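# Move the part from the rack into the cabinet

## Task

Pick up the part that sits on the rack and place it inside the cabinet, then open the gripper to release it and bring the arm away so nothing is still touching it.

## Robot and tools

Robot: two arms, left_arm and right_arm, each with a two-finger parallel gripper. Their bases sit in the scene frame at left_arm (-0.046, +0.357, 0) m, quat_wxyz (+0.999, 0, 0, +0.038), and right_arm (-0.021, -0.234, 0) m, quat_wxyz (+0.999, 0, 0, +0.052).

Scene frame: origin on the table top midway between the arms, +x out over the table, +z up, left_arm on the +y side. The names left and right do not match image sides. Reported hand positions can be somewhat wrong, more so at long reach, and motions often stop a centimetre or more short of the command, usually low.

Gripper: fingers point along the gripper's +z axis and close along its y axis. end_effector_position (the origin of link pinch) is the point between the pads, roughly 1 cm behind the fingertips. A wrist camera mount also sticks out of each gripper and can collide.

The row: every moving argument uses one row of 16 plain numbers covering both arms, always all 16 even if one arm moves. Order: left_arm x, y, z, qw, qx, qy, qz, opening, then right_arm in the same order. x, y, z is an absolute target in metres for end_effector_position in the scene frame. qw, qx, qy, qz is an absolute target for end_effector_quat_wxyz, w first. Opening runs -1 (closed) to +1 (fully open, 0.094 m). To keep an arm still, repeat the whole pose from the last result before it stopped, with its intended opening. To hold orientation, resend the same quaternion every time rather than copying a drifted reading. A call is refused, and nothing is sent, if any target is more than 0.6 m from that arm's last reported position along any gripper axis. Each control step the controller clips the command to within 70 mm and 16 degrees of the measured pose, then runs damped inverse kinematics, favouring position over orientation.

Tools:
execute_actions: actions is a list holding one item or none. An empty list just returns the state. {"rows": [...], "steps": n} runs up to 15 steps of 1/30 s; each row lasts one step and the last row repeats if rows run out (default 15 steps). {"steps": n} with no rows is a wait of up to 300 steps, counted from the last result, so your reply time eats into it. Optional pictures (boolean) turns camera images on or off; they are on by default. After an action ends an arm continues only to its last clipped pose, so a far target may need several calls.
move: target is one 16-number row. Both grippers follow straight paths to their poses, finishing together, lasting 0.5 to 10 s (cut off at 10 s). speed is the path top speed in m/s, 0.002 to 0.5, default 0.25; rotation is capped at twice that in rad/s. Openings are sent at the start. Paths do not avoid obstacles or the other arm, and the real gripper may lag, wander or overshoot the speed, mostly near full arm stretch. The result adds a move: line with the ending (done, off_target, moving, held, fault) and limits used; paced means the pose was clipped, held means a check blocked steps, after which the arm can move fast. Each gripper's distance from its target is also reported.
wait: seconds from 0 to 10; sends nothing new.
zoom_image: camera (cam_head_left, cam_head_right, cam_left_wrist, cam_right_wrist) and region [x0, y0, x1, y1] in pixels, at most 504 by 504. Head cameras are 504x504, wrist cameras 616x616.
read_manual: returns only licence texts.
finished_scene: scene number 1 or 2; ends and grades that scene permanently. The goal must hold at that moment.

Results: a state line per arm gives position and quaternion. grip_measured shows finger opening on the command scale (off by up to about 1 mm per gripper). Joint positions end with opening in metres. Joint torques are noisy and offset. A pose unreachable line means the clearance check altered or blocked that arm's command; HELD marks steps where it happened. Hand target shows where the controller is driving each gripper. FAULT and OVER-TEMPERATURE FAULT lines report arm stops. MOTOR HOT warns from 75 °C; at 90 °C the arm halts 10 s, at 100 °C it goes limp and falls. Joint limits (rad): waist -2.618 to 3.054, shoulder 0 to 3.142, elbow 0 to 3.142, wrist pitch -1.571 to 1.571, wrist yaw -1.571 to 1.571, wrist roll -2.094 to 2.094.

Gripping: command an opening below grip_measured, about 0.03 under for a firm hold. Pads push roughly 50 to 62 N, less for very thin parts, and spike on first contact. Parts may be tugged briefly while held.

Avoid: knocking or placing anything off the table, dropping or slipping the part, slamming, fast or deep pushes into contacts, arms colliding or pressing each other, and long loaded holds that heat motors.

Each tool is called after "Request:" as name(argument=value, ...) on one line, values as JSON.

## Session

Request:
execute_actions(actions=[])

Scene clock: 0.00 s of 4480.00 s.
left_arm: end_effector_position=(+0.1669, +0.4054, +0.1627) grip_measured=+1.000 end_effector_quat_wxyz=(+0.562, +0.238, +0.759, +0.227) | right_arm: end_effector_position=(+0.3702, -0.3921, +0.3517) grip_measured=+1.000 end_effector_quat_wxyz=(+0.516, +0.186, +0.771, -0.323)
Joint positions: left_arm=[ 0.594  0.047  0.22  -0.494  0.567  0.864  0.094] | right_arm=[-0.236  1.336  1.275 -0.267  0.637 -0.123  0.094]
Joint velocities: left_arm=[-0.002  0.002  0.002 -0.081  0.007  0.022  0.   ] | right_arm=[-0.012  0.017  0.002 -0.095  0.081  0.022  0.   ]
Joint torques (N m, as the arm reports them, + toward a larger angle): no reading
Motor temperatures (°C, as the motors report them): left_arm=[29 35 33 35 30 28] | right_arm=[31 31 34 33 31 32]
Hand target (left_arm): +0.167, +0.404, +0.172; +0.569, +0.240, +0.751, +0.233
Hand target (right_arm): +0.368, -0.392, +0.355; +0.518, +0.188, +0.769, -0.323

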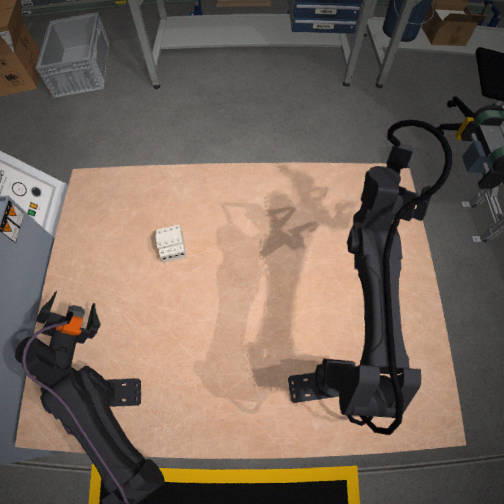

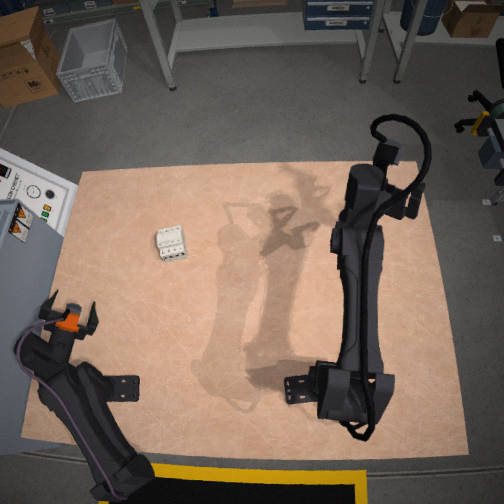

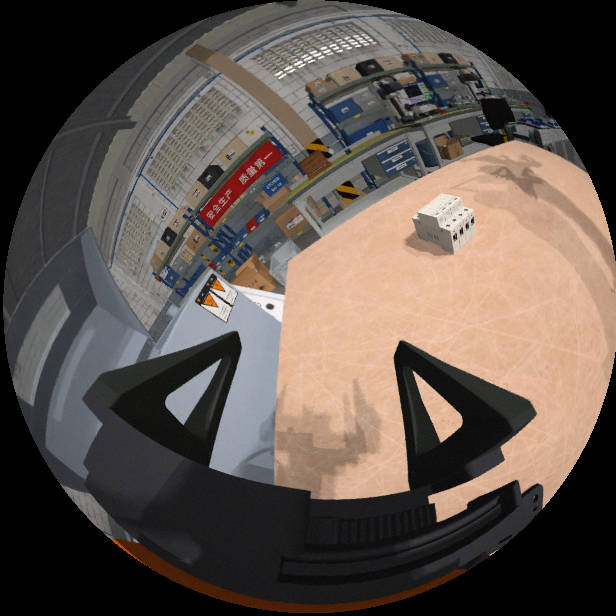

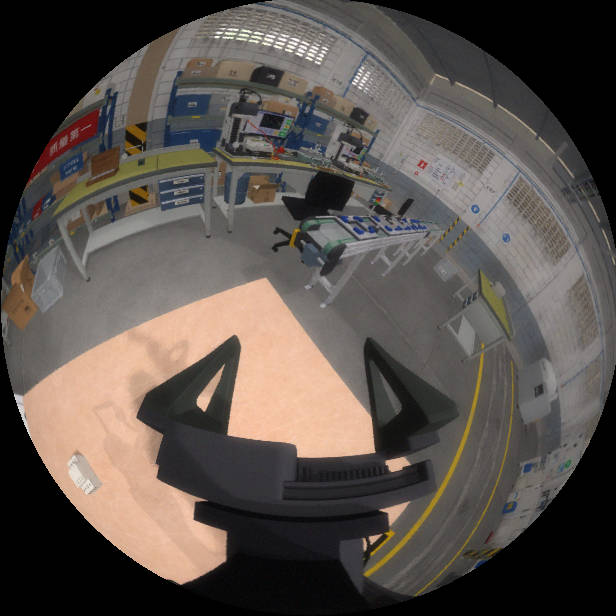

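Request:
move(target=[0.33,0.22,0.15,0.215,-0.085,0.972,0.019,1,0.3,-0.35,0.35,0.516,0.186,0.771,-0.323,1])

Scene clock: 5.50 s of 4480.00 s.
left_arm: end_effector_position=(+0.3311, +0.2234, +0.1340) grip_measured=+1.000 end_effector_quat_wxyz=(+0.202, -0.081, +0.976, +0.019) | right_arm: end_effector_position=(+0.3090, -0.3505, +0.3539) grip_measured=+1.000 end_effector_quat_wxyz=(+0.520, +0.185, +0.769, -0.322)
Joint positions: left_arm=[-0.524  1.744  1.445 -0.934 -0.235 -0.573  0.094] | right_arm=[-0.079  1.102  1.141 -0.402  0.783 -0.056  0.094]
Joint velocities: left_arm=[ 0.017 -0.007 -0.002 -0.051 -0.007 -0.007  0.   ] | right_arm=[ 0.002 -0.012 -0.012 -0.007  0.007 -0.037  0.   ]
Joint torques (N m, as the arm reports them, + toward a larger angle): left_arm=[-0.14 -7.15  8.11  0.62 -0.16 -0.03] | right_arm=[ 0.75 -4.95  6.28  1.39  0.25  0.07]
Motor temperatures (°C, as the motors report them): left_arm=[29 35 34 37 30 28] | right_arm=[31 31 35 35 31 32]
Hand target (left_arm): +0.336, +0.220, +0.145; +0.213, -0.087, +0.973, +0.012
Hand target (right_arm): +0.301, -0.349, +0.350; +0.516, +0.186, +0.771, -0.323
Off the commanded pose (left_arm): 0.016 m, 2 deg.
Off the commanded pose (right_arm): 0.010 m, 1 deg.
move: off_target (left_arm)

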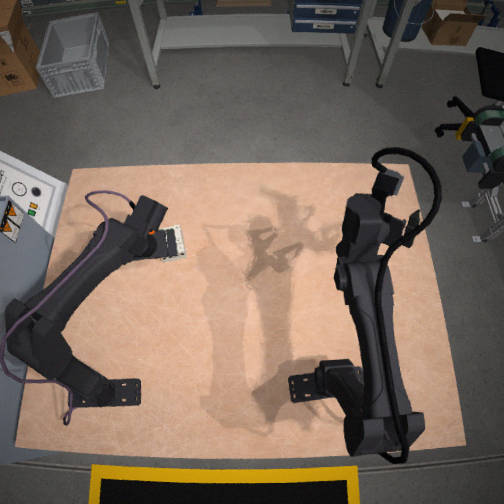

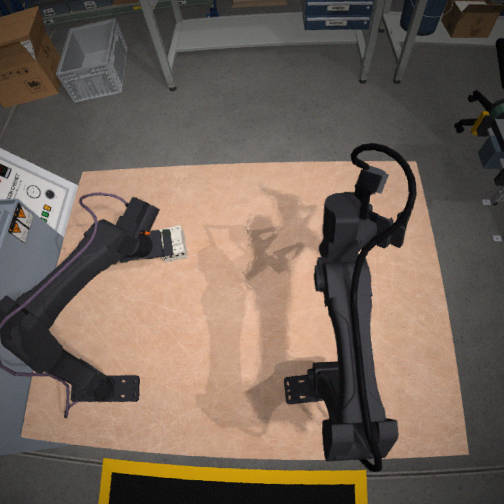

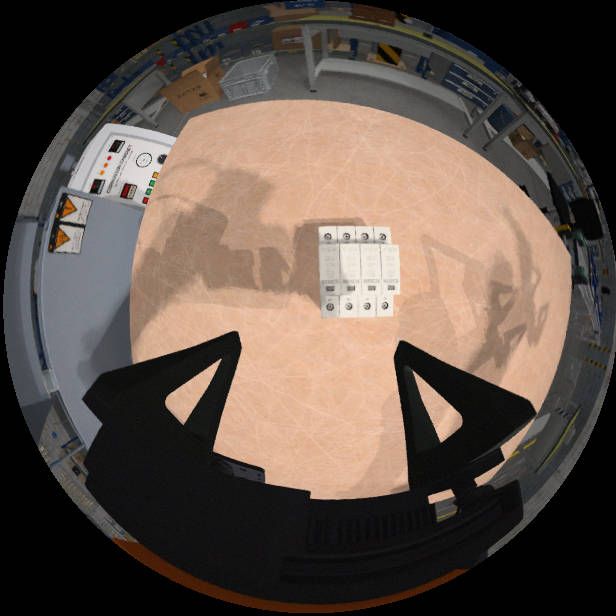

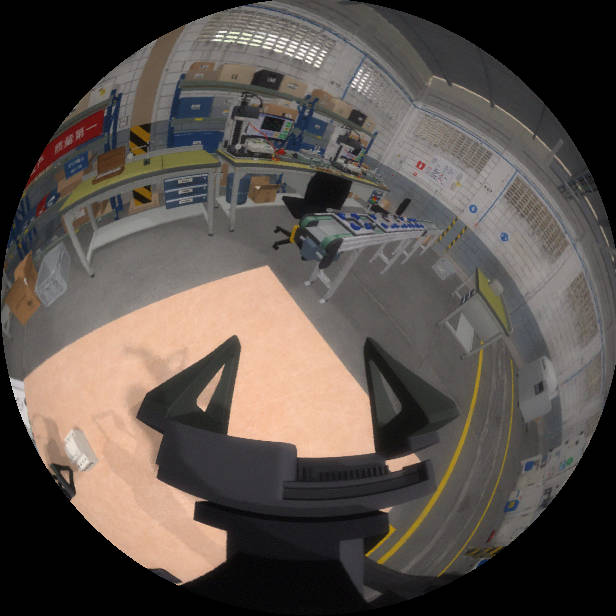

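Request:
move(target=[0.35,0.185,0.115,0.215,-0.102,0.971,0.023,1,0.309,-0.3505,0.3539,0.52,0.185,0.769,-0.322,1], speed=0.15)

Scene clock: 8.70 s of 4480.00 s.
left_arm: end_effector_position=(+0.3379, +0.1910, +0.1001) grip_measured=+1.000 end_effector_quat_wxyz=(+0.186, -0.094, +0.977, +0.033) | right_arm: end_effector_position=(+0.3089, -0.3505, +0.3538) grip_measured=+1.000 end_effector_quat_wxyz=(+0.520, +0.185, +0.769, -0.322)
Joint positions: left_arm=[-0.601  1.882  1.496 -0.911 -0.268 -0.679  0.094] | right_arm=[-0.079  1.102  1.141 -0.402  0.783 -0.056  0.094]
Joint velocities: left_arm=[-0.022  0.002  0.012  0.007 -0.007 -0.007  0.   ] | right_arm=[-0.002  0.007  0.007 -0.037 -0.051  0.081  0.   ]
Joint torques (N m, as the arm reports them, + toward a larger angle): left_arm=[-0.47 -8.36  7.9   0.75 -0.33 -0.07] | right_arm=[ 0.01 -2.84  8.31  1.57  0.13 -0.01]
Motor temperatures (°C, as the motors report them): left_arm=[29 36 35 37 30 28] | right_arm=[31 31 35 35 31 32]
Hand target (left_arm): +0.349, +0.185, +0.115; +0.214, -0.102, +0.971, +0.023
Hand target (right_arm): +0.309, -0.350, +0.354; +0.520, +0.185, +0.769, -0.322
Off the commanded pose (left_arm): 0.020 m, 4 deg.
Off the commanded pose (right_arm): 0.000 m, 0 deg.
move: off_target (left_arm)

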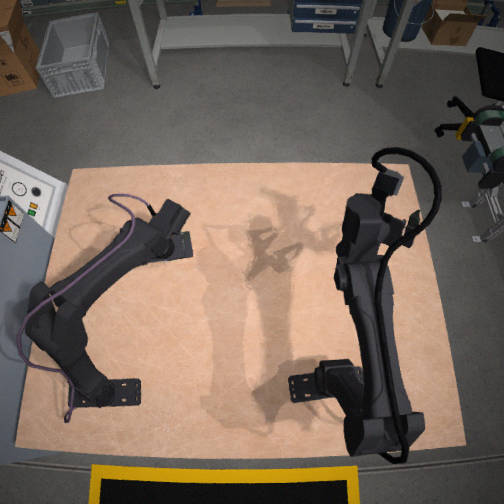

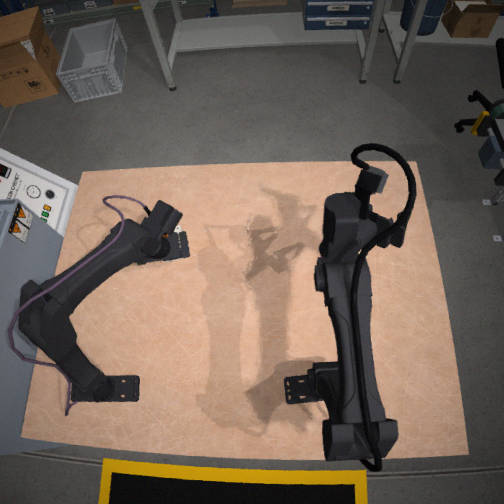

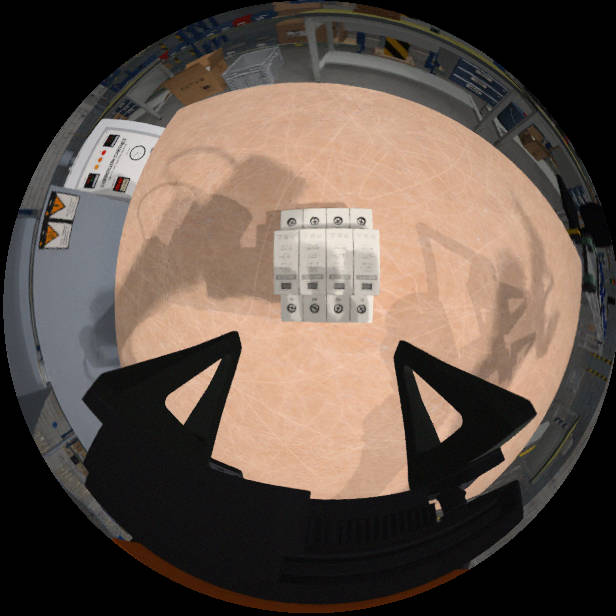

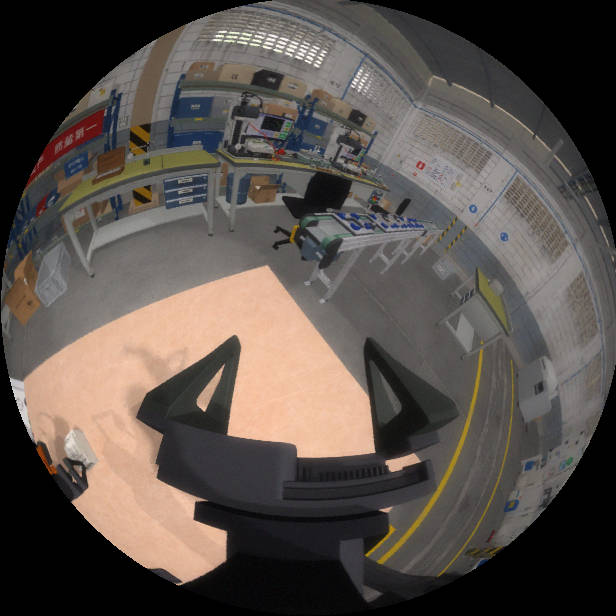

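Request:
move(target=[0.372,0.177,0.108,0.214,-0.127,0.967,0.028,1,0.309,-0.3505,0.3539,0.52,0.185,0.769,-0.322,1], speed=0.1)

Scene clock: 11.07 s of 4480.00 s.
left_arm: end_effector_position=(+0.3637, +0.1790, +0.0960) grip_measured=+1.000 end_effector_quat_wxyz=(+0.196, -0.118, +0.973, +0.031) | right_arm: end_effector_position=(+0.3089, -0.3505, +0.3538) grip_measured=+1.000 end_effector_quat_wxyz=(+0.520, +0.185, +0.769, -0.322)
Joint positions: left_arm=[-0.601  1.983  1.611 -0.913 -0.283 -0.725  0.094] | right_arm=[-0.079  1.102  1.141 -0.402  0.783 -0.056  0.094]
Joint velocities: left_arm=[-0.007  0.012  0.007  0.037  0.022 -0.066  0.   ] | right_arm=[-0.002 -0.007 -0.007 -0.022  0.007  0.007  0.   ]
Joint torques (N m, as the arm reports them, + toward a larger angle): left_arm=[-0.07 -8.92  7.95  0.58 -0.37 -0.07] | right_arm=[ 0.05 -2.83  8.35  1.56  0.13  0.  ]
Motor temperatures (°C, as the motors report them): left_arm=[29 37 35 37 30 28] | right_arm=[31 31 35 36 31 32]
Hand target (left_arm): +0.372, +0.178, +0.108; +0.214, -0.127, +0.968, +0.028
Hand target (right_arm): +0.309, -0.351, +0.354; +0.520, +0.185, +0.769, -0.322
Off the commanded pose (left_arm): 0.015 m, 2 deg.
Off the commanded pose (right_arm): 0.000 m, 0 deg.
move: off_target (left_arm)

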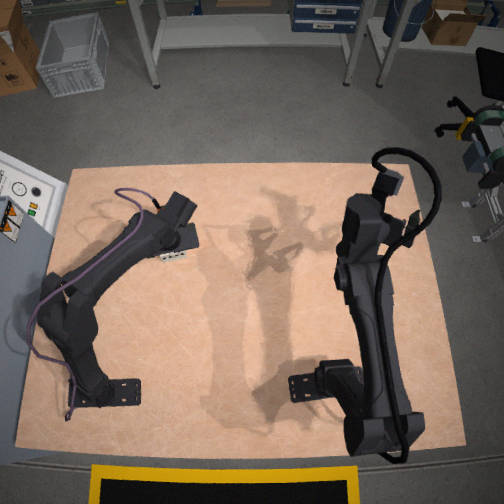

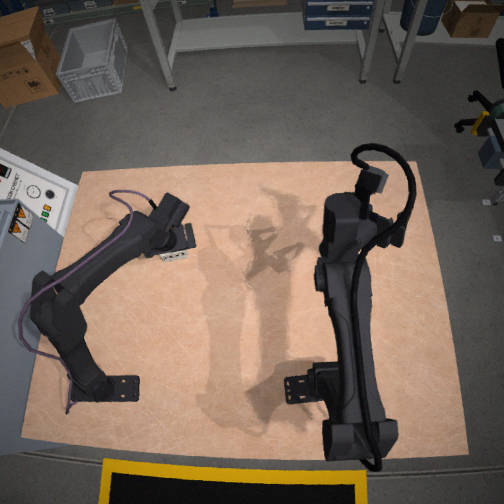

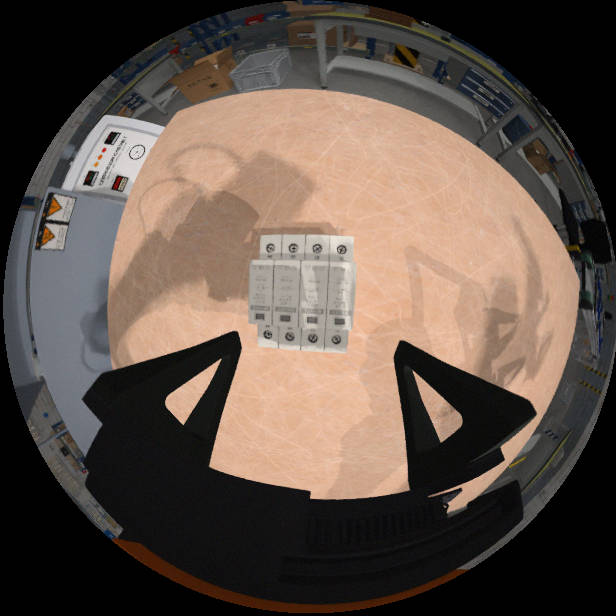

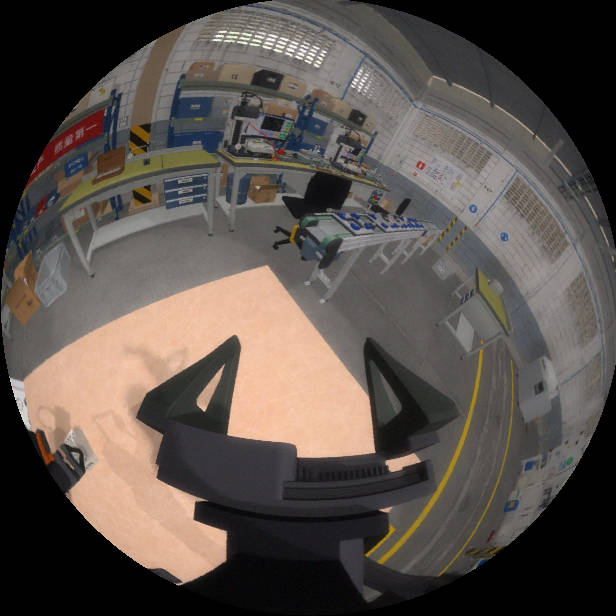

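Request:
move(target=[0.389,0.192,0.088,0.214,-0.127,0.967,0.028,1,0.309,-0.3505,0.3539,0.52,0.185,0.769,-0.322,1], speed=0.08)

Scene clock: 14.90 s of 4480.00 s.
left_arm: end_effector_position=(+0.3812, +0.1923, +0.0818) grip_measured=+1.000 end_effector_quat_wxyz=(+0.200, -0.127, +0.971, +0.034) | right_arm: end_effector_position=(+0.3089, -0.3505, +0.3538) grip_measured=+1.000 end_effector_quat_wxyz=(+0.520, +0.185, +0.769, -0.322)
Joint positions: left_arm=[-0.556  2.024  1.611 -0.858 -0.282 -0.696  0.094] | right_arm=[-0.079  1.102  1.141 -0.402  0.783 -0.056  0.094]
Joint velocities: left_arm=[ 0.002 -0.012 -0.007 -0.051 -0.037  0.037  0.   ] | right_arm=[-0.012 -0.012 -0.017 -0.007  0.051 -0.007  0.   ]
Joint torques (N m, as the arm reports them, + toward a larger angle): left_arm=[ 0.49 -9.46  6.15  0.8  -0.22  0.13] | right_arm=[ 0.05 -2.84  8.32  1.56  0.15 -0.01]
Motor temperatures (°C, as the motors report them): left_arm=[29 38 35 37 30 28] | right_arm=[31 31 35 36 31 32]
Hand target (left_arm): +0.389, +0.193, +0.088; +0.215, -0.127, +0.968, +0.028
Hand target (right_arm): +0.309, -0.351, +0.354; +0.520, +0.185, +0.769, -0.322
Off the commanded pose (left_arm): 0.010 m, 2 deg.
Off the commanded pose (right_arm): 0.000 m, 0 deg.
move: done

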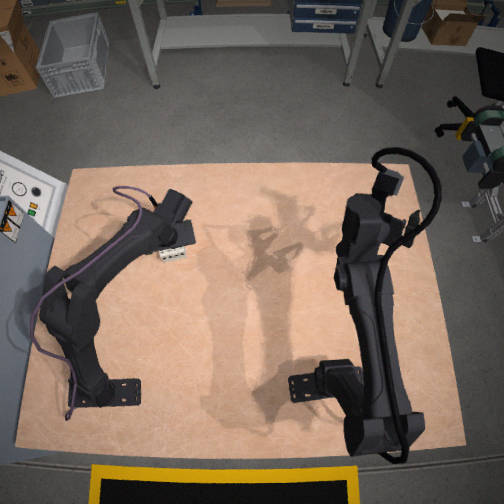

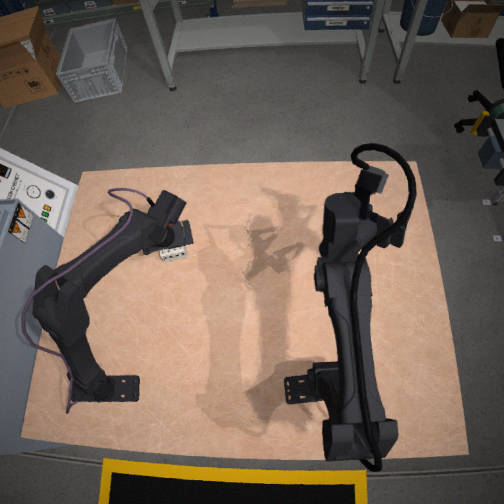

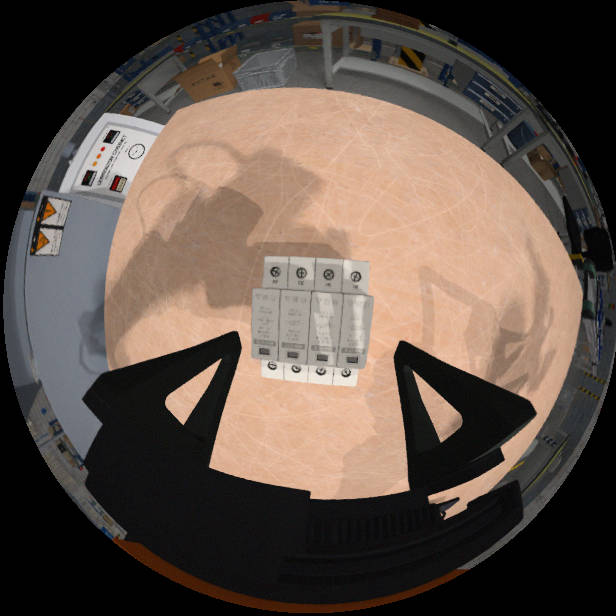

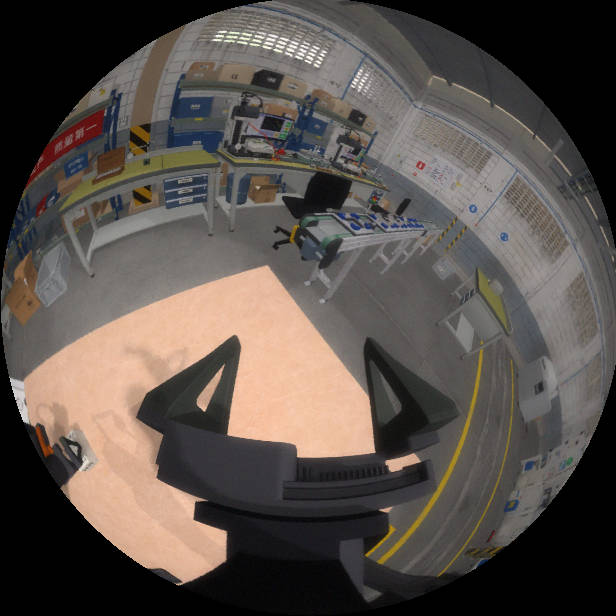

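Request:
move(target=[0.397,0.197,0.048,0.214,-0.127,0.967,0.028,1,0.309,-0.3505,0.3539,0.52,0.185,0.769,-0.322,1], speed=0.06)

Scene clock: 17.37 s of 4480.00 s.
left_arm: end_effector_position=(+0.3915, +0.1948, +0.0445) grip_measured=+1.000 end_effector_quat_wxyz=(+0.204, -0.126, +0.970, +0.032) | right_arm: end_effector_position=(+0.3089, -0.3505, +0.3538) grip_measured=+1.000 end_effector_quat_wxyz=(+0.520, +0.185, +0.769, -0.322)
Joint positions: left_arm=[-0.539  2.08   1.539 -0.717 -0.277 -0.677  0.094] | right_arm=[-0.079  1.102  1.141 -0.402  0.783 -0.056  0.094]
Joint velocities: left_arm=[-0.007 -0.002 -0.007 -0.037  0.022 -0.022  0.   ] | right_arm=[-0.002  0.007  0.017 -0.11   0.066 -0.007  0.   ]
Joint torques (N m, as the arm reports them, + toward a larger angle): left_arm=[ 0.54 -9.77  5.37  0.83 -0.19  0.11] | right_arm=[ 0.03 -2.82  8.35  1.56  0.15 -0.02]
Motor temperatures (°C, as the motors report them): left_arm=[29 38 35 37 30 28] | right_arm=[31 31 36 36 31 32]
Hand target (left_arm): +0.397, +0.197, +0.048; +0.214, -0.127, +0.968, +0.028
Hand target (right_arm): +0.309, -0.351, +0.354; +0.520, +0.185, +0.769, -0.322
Off the commanded pose (left_arm): 0.007 m, 1 deg.
Off the commanded pose (right_arm): 0.000 m, 0 deg.
move: done

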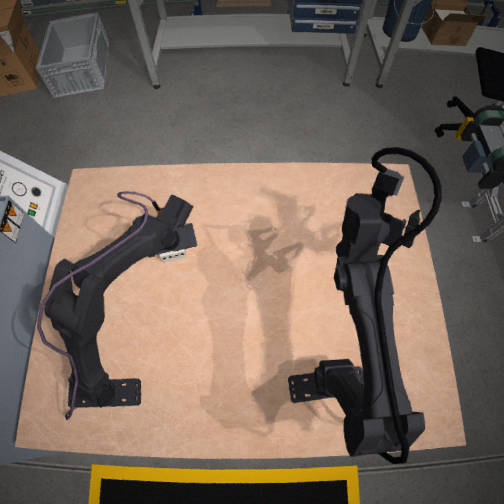

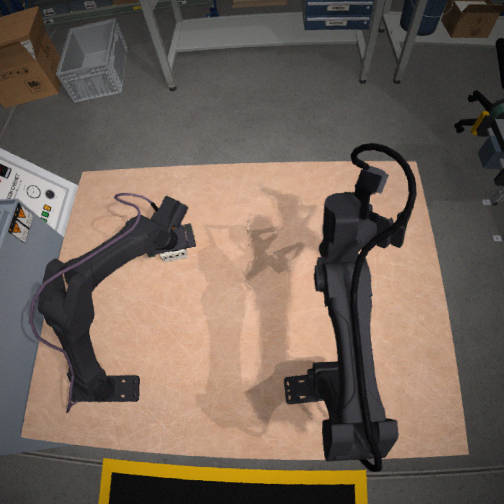

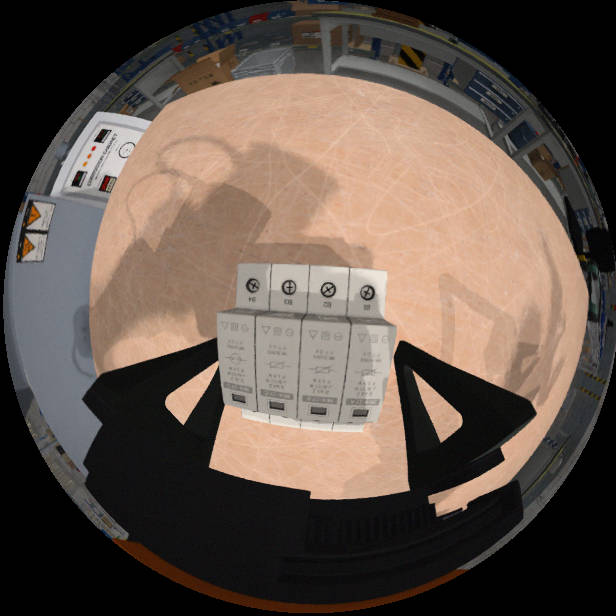

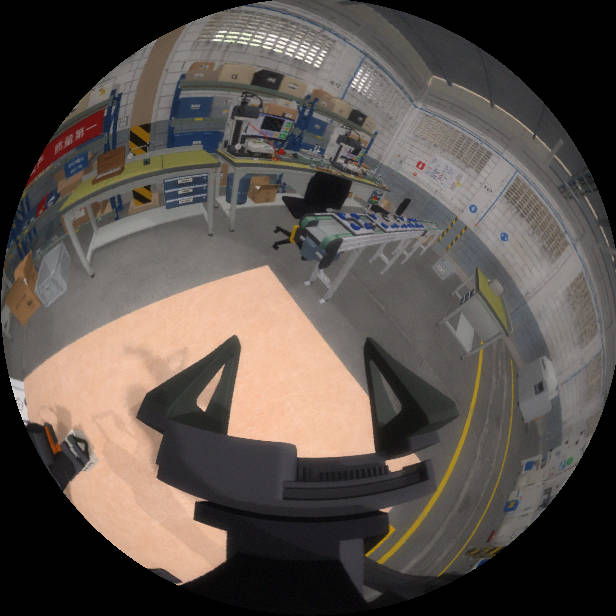

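Request:
move(target=[0.39,0.196,0.04,0.214,-0.127,0.967,0.028,1,0.309,-0.3505,0.3539,0.52,0.185,0.769,-0.322,1], speed=0.04)

Request:
move(target=[0.39,0.196,0.04,0.214,-0.127,0.967,0.028,0.5,0.309,-0.3505,0.3539,0.52,0.185,0.769,-0.322,1])

Scene clock: 19.30 s of 4480.00 s.
left_arm: end_effector_position=(+0.3843, +0.1982, +0.0317) grip_measured=+1.000 end_effector_quat_wxyz=(+0.197, -0.125, +0.972, +0.036) | right_arm: end_effector_position=(+0.3089, -0.3505, +0.3538) grip_measured=+1.000 end_effector_quat_wxyz=(+0.520, +0.185, +0.769, -0.322)
Joint positions: left_arm=[-0.539  2.08   1.491 -0.686 -0.277 -0.677  0.094] | right_arm=[-0.079  1.102  1.141 -0.402  0.783 -0.056  0.094]
Joint velocities: left_arm=[-0.012  0.007  0.007 -0.022 -0.007  0.022  0.   ] | right_arm=[-0.002 -0.007 -0.002 -0.007 -0.051 -0.022  0.   ]
Joint torques (N m, as the arm reports them, + toward a larger angle): left_arm=[ -0.09 -10.43   5.25   0.77  -0.23   0.01] | right_arm=[ 0.07 -2.83  8.29  1.56  0.14  0.  ]
Motor temperatures (°C, as the motors report them): left_arm=[29 39 35 37 30 28] | right_arm=[31 31 36 37 31 32]
Hand target (left_arm): +0.390, +0.196, +0.040; +0.214, -0.127, +0.968, +0.028
Hand target (right_arm): +0.309, -0.351, +0.354; +0.520, +0.185, +0.769, -0.322
Off the commanded pose (left_arm): 0.010 m, 2 deg.
Off the commanded pose (right_arm): 0.000 m, 0 deg.
move: done

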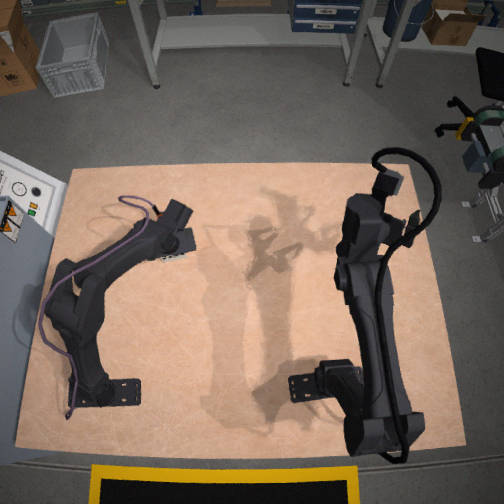

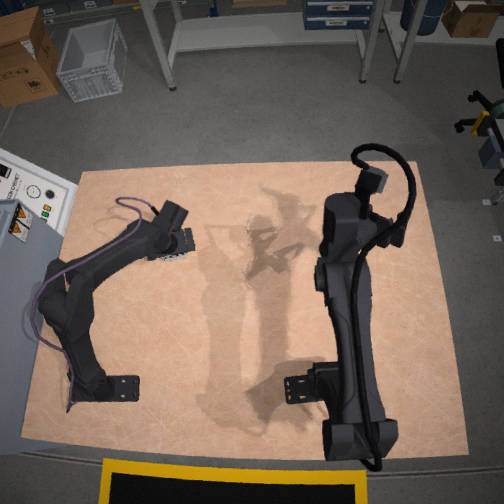

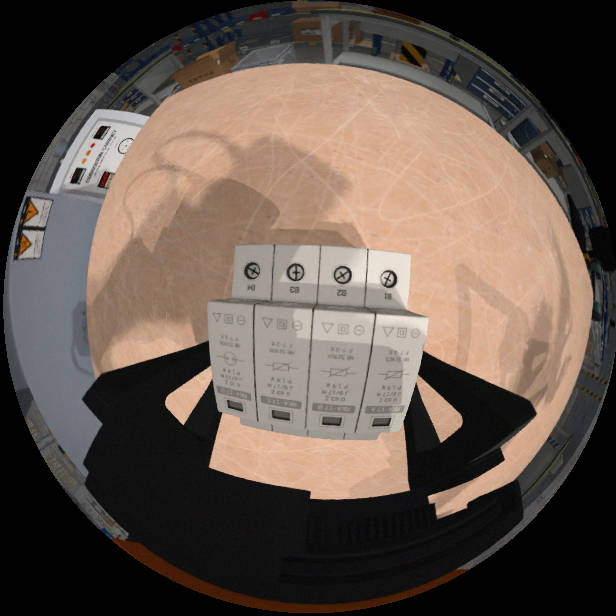

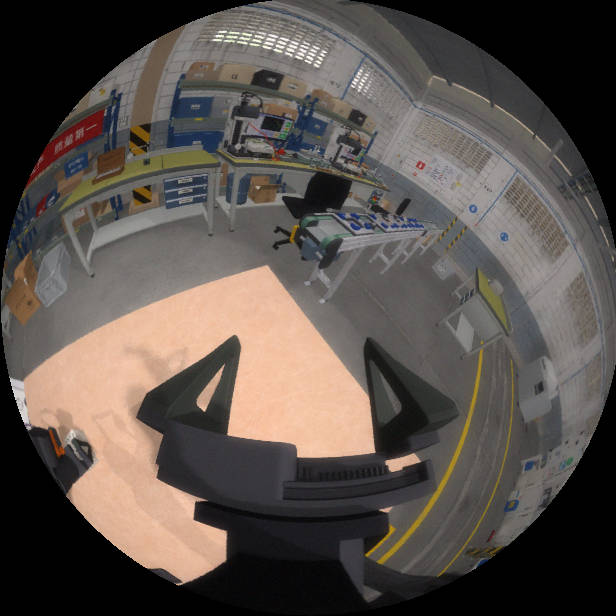

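Scene clock: 20.00 s of 4480.00 s.
left_arm: end_effector_position=(+0.3843, +0.1982, +0.0317) grip_measured=+0.535 end_effector_quat_wxyz=(+0.196, -0.125, +0.972, +0.036) | right_arm: end_effector_position=(+0.3089, -0.3505, +0.3538) grip_measured=+1.000 end_effector_quat_wxyz=(+0.520, +0.185, +0.769, -0.322)
Joint positions: left_arm=[-0.539  2.08   1.491 -0.686 -0.276 -0.677  0.072] | right_arm=[-0.079  1.102  1.141 -0.402  0.783 -0.056  0.094]
Joint velocities: left_arm=[ 0.002  0.017  0.002 -0.066 -0.007  0.007 -0.001] | right_arm=[ 0.017 -0.012 -0.017 -0.037 -0.007  0.022  0.   ]
Joint torques (N m, as the arm reports them, + toward a larger angle): left_arm=[ -0.11 -10.5    5.18   0.86  -0.24   0.02] | right_arm=[ 0.   -2.81  8.34  1.57  0.13 -0.01]
Motor temperatures (°C, as the motors report them): left_arm=[29 39 35 37 30 28] | right_arm=[31 31 36 37 31 32]
Hand target (left_arm): +0.390, +0.196, +0.040; +0.214, -0.127, +0.968, +0.028
Hand target (right_arm): +0.309, -0.351, +0.354; +0.520, +0.185, +0.769, -0.322
Off the commanded pose (left_arm): 0.010 m, 2 deg.
Off the commanded pose (right_arm): 0.000 m, 0 deg.
move: done

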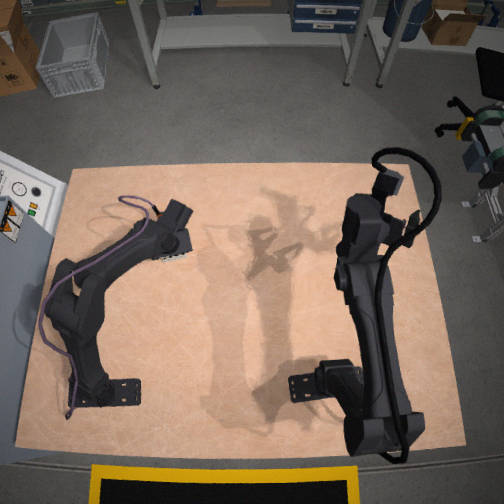

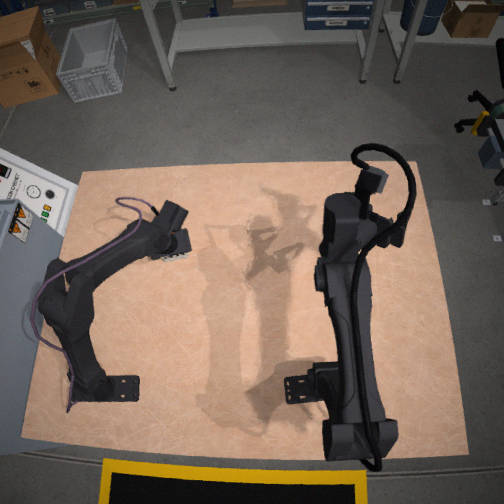

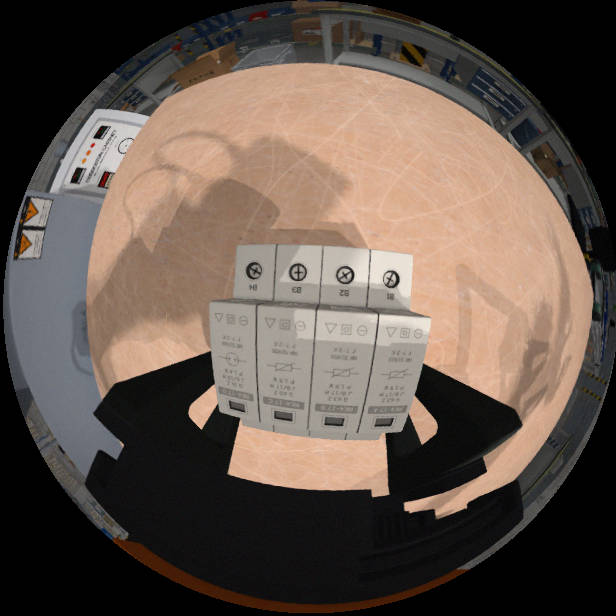

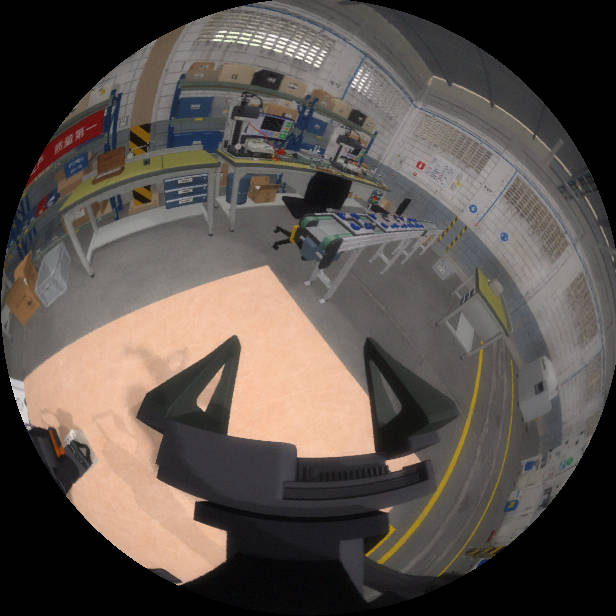

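Request:
move(target=[0.32,0.3,0.38,0.33,0,0.944,0,0.49,0.309,-0.3505,0.3539,0.52,0.185,0.769,-0.322,1], speed=0.25)

Request:
move(target=[0.215,0.575,0.42,0.321,-0.4,0.85,0.14,0.49,0.2,-0.1,0.35,0.55,-0.44,0.55,0.445,1], speed=0.2)

Request:
move(target=[0.2,0.725,0.33,0.16,-0.689,0.689,0.16,0.49,0.2,-0.1,0.35,0.55,-0.44,0.55,0.445,1], speed=0.12)

Scene clock: 24.27 s of 4480.00 s.
left_arm: end_effector_position=(+0.3209, +0.2953, +0.3548) grip_measured=+0.535 end_effector_quat_wxyz=(+0.290, +0.005, +0.957, +0.005) | right_arm: end_effector_position=(+0.3089, -0.3505, +0.3538) grip_measured=+1.000 end_effector_quat_wxyz=(+0.520, +0.185, +0.769, -0.322)
Joint positions: left_arm=[-0.312  1.736  2.306 -1.566 -0.137 -0.185  0.072] | right_arm=[-0.079  1.102  1.141 -0.402  0.783 -0.056  0.094]
Joint velocities: left_arm=[-0.012  0.002 -0.007 -0.037  0.037 -0.022 -0.001] | right_arm=[ 0.022 -0.002  0.002  0.051 -0.066 -0.007  0.   ]
Joint torques (N m, as the arm reports them, + toward a larger angle): left_arm=[ 0.58 -7.97  7.24  1.15 -0.13  0.11] | right_arm=[ 0.03 -2.8   8.35  1.56  0.15 -0.01]
Motor temperatures (°C, as the motors report them): left_arm=[29 40 35 37 30 28] | right_arm=[31 31 36 37 31 32]
Hand target (left_arm): +0.317, +0.300, +0.381; +0.332, +0.001, +0.943, +0.002
Hand target (right_arm): +0.309, -0.351, +0.354; +0.520, +0.185, +0.769, -0.322
Off the commanded pose (left_arm): 0.026 m, 5 deg.
Off the commanded pose (right_arm): 0.000 m, 0 deg.
move: off_target (left_arm)

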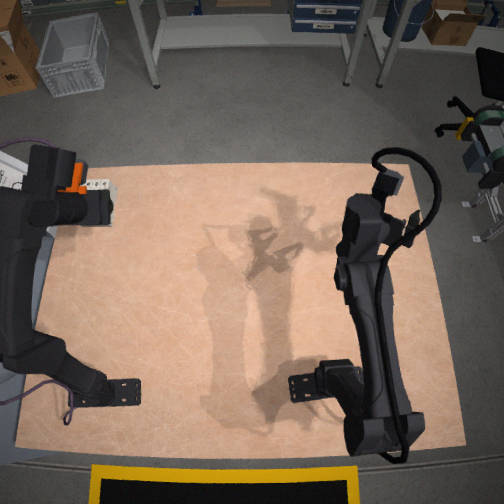

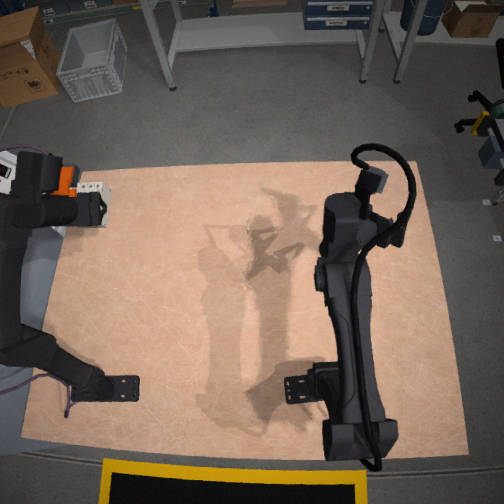

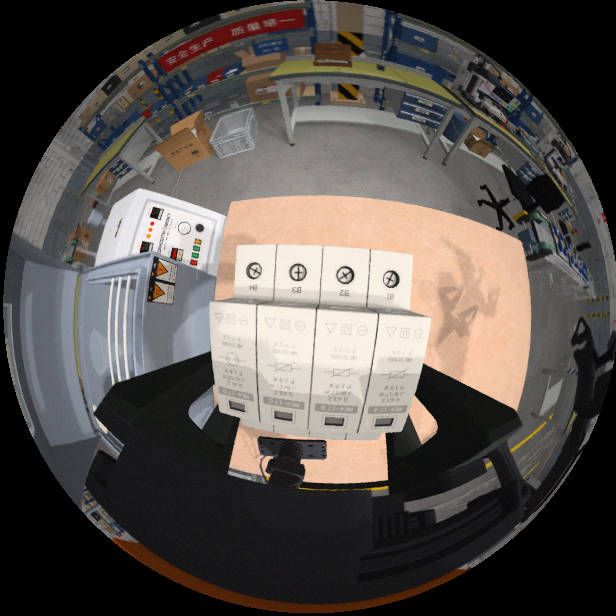

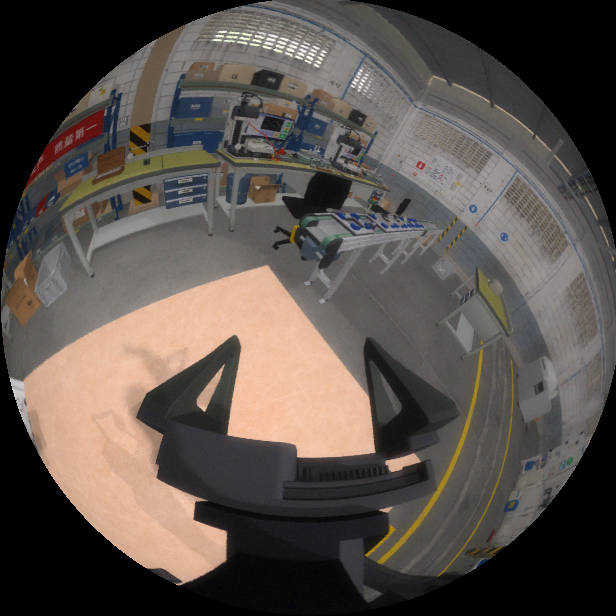

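Scene clock: 30.20 s of 4480.00 s.
left_arm: end_effector_position=(+0.2188, +0.5762, +0.4009) grip_measured=+0.536 end_effector_quat_wxyz=(+0.327, -0.393, +0.848, +0.139) | right_arm: end_effector_position=(+0.2051, -0.0995, +0.3576) grip_measured=+1.000 end_effector_quat_wxyz=(+0.561, -0.451, +0.549, +0.426)
Joint positions: left_arm=[ 0.535  1.626  2.335 -1.567 -0.148 -0.201  0.072] | right_arm=[-0.316  0.988  0.923 -0.283 -1.547 -0.386  0.094]
Joint velocities: left_arm=[-0.002 -0.002 -0.012 -0.037  0.081  0.022 -0.001] | right_arm=[-0.017 -0.007 -0.007  0.081 -0.022 -0.051  0.   ]
Joint torques (N m, as the arm reports them, + toward a larger angle): left_arm=[ 0.64 -5.3   7.39  1.16 -0.16  0.1 ] | right_arm=[ 0.69 -0.6   5.59  1.16 -0.38  0.07]
Motor temperatures (°C, as the motors report them): left_arm=[29 40 35 37 30 28] | right_arm=[31 31 36 37 31 32]
Hand target (left_arm): +0.211, +0.576, +0.419; +0.351, -0.391, +0.837, +0.149
Hand target (right_arm): +0.205, -0.098, +0.349; +0.549, -0.444, +0.552, +0.444
Off the commanded pose (left_arm): 0.020 m, 1 deg.
Off the commanded pose (right_arm): 0.009 m, 3 deg.
joint sent to its limit (left arm) — the command would take joint 4 (wrist pitch) past its lower limit, so that joint was sent only as far as its limit.
move: off_target (left_arm, right_arm)

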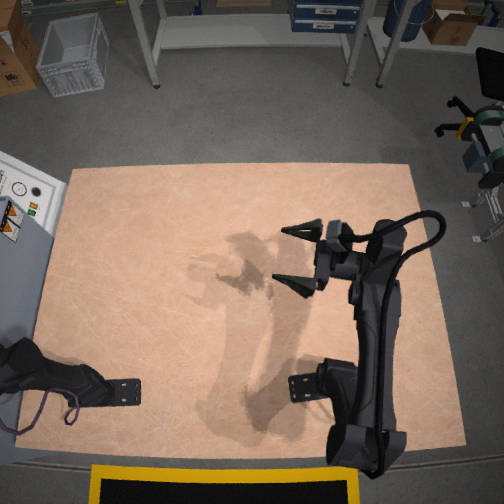

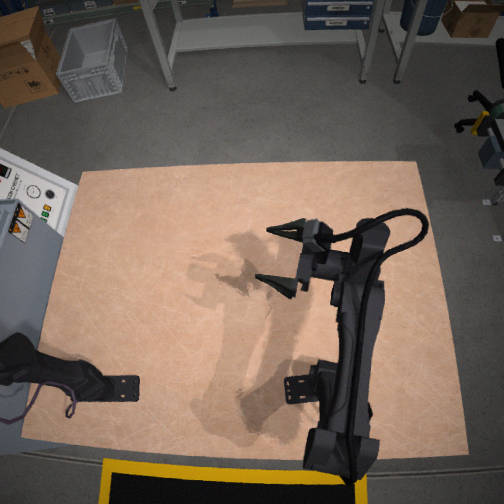

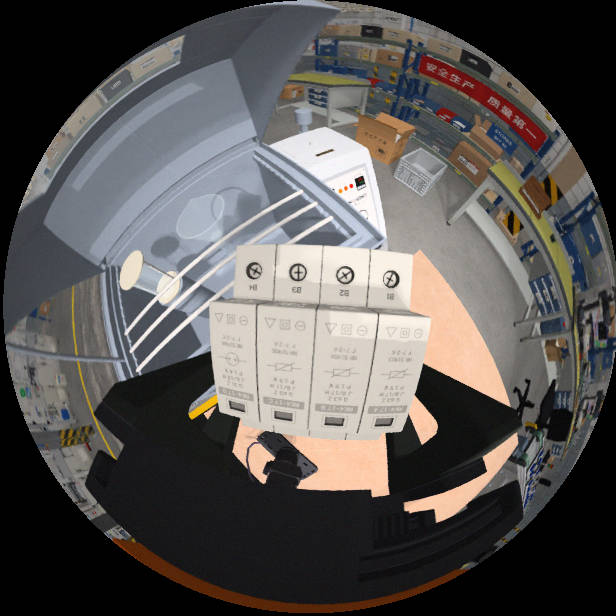

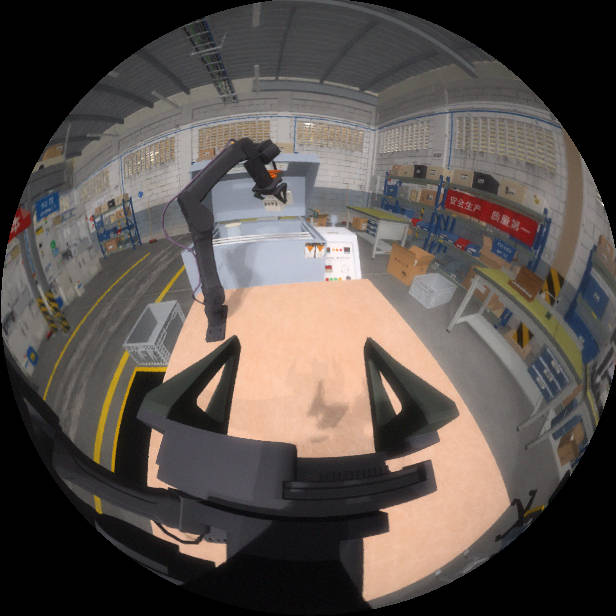

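Scene clock: 33.70 s of 4480.00 s.
left_arm: end_effector_position=(+0.2084, +0.7222, +0.2979) grip_measured=+0.536 end_effector_quat_wxyz=(+0.208, -0.662, +0.703, +0.154) | right_arm: end_effector_position=(+0.2043, -0.0993, +0.3579) grip_measured=+1.000 end_effector_quat_wxyz=(+0.558, -0.449, +0.549, +0.430)
Joint positions: left_arm=[ 0.781  2.048  2.506 -1.567 -0.257 -0.592  0.072] | right_arm=[-0.316  0.988  0.923 -0.282 -1.552 -0.376  0.094]
Joint velocities: left_arm=[-0.022 -0.012 -0.017 -0.095  0.007 -0.051 -0.001] | right_arm=[ 0.002  0.012 -0.002  0.066 -0.037 -0.051  0.   ]
Joint torques (N m, as the arm reports them, + toward a larger angle): left_arm=[  0.56 -10.46   8.2    0.83  -0.48  -0.04] | right_arm=[-0.28 -2.61  4.94  1.07 -0.37  0.07]
Motor temperatures (°C, as the motors report them): left_arm=[29 40 36 37 30 28] | right_arm=[31 31 36 37 31 32]
Hand target (left_arm): +0.197, +0.724, +0.327; -0.243, +0.668, -0.681, -0.174
Hand target (right_arm): +0.200, -0.099, +0.350; +0.551, -0.440, +0.554, +0.442
Off the commanded pose (left_arm): 0.033 m, 7 deg.
Off the commanded pose (right_arm): 0.009 m, 2 deg.
joint sent to its limit (left arm) — the command would take joint 4 (wrist pitch) past its lower limit, so that joint was sent only as far as its limit.
joint sent to its limit (right arm) — the command would take joint 5 (wrist yaw) past its lower limit, so that joint was sent only as far as its limit.
move: off_target (left_arm)

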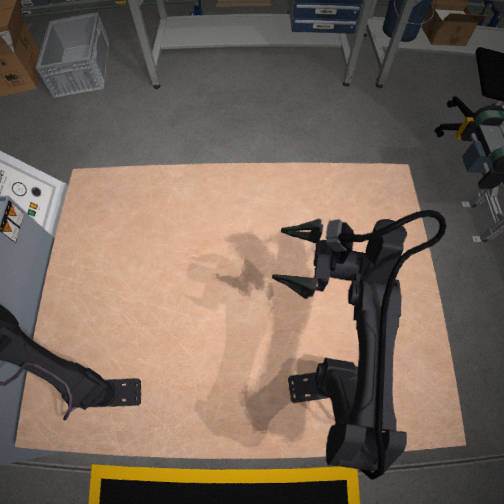

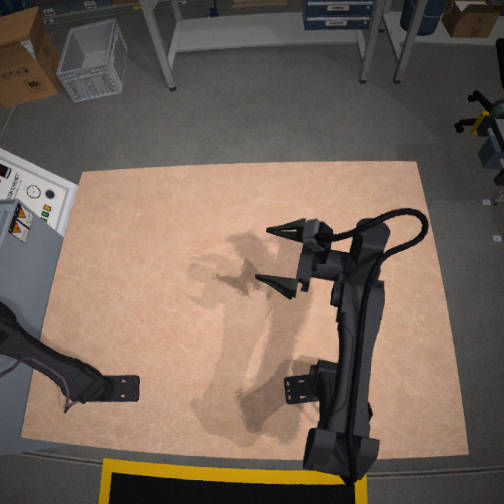

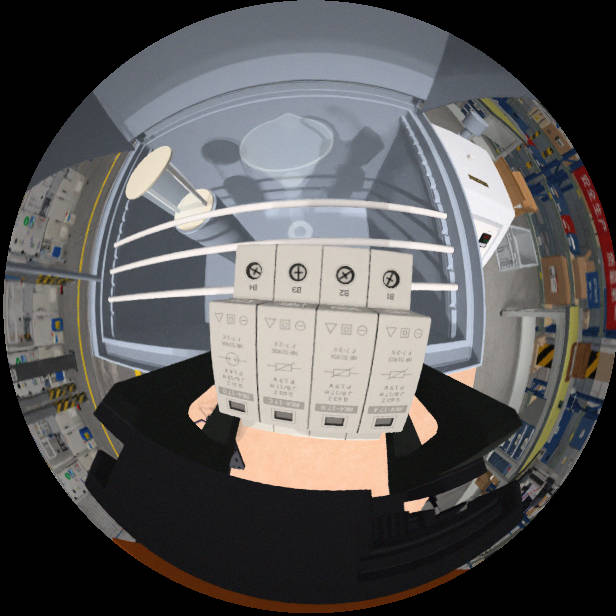

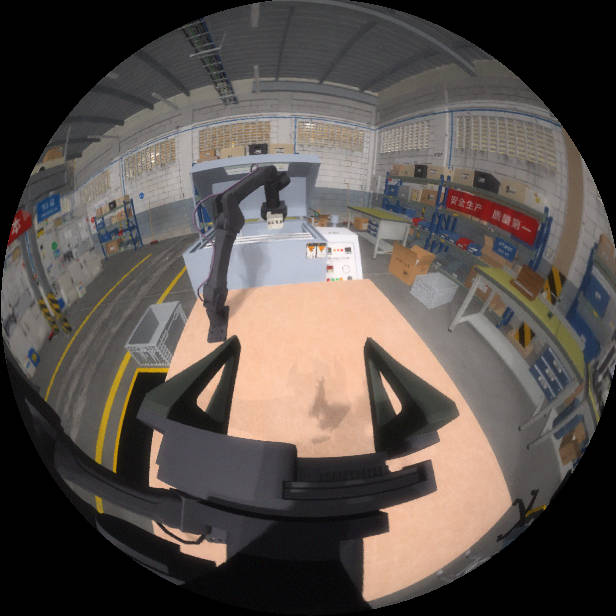

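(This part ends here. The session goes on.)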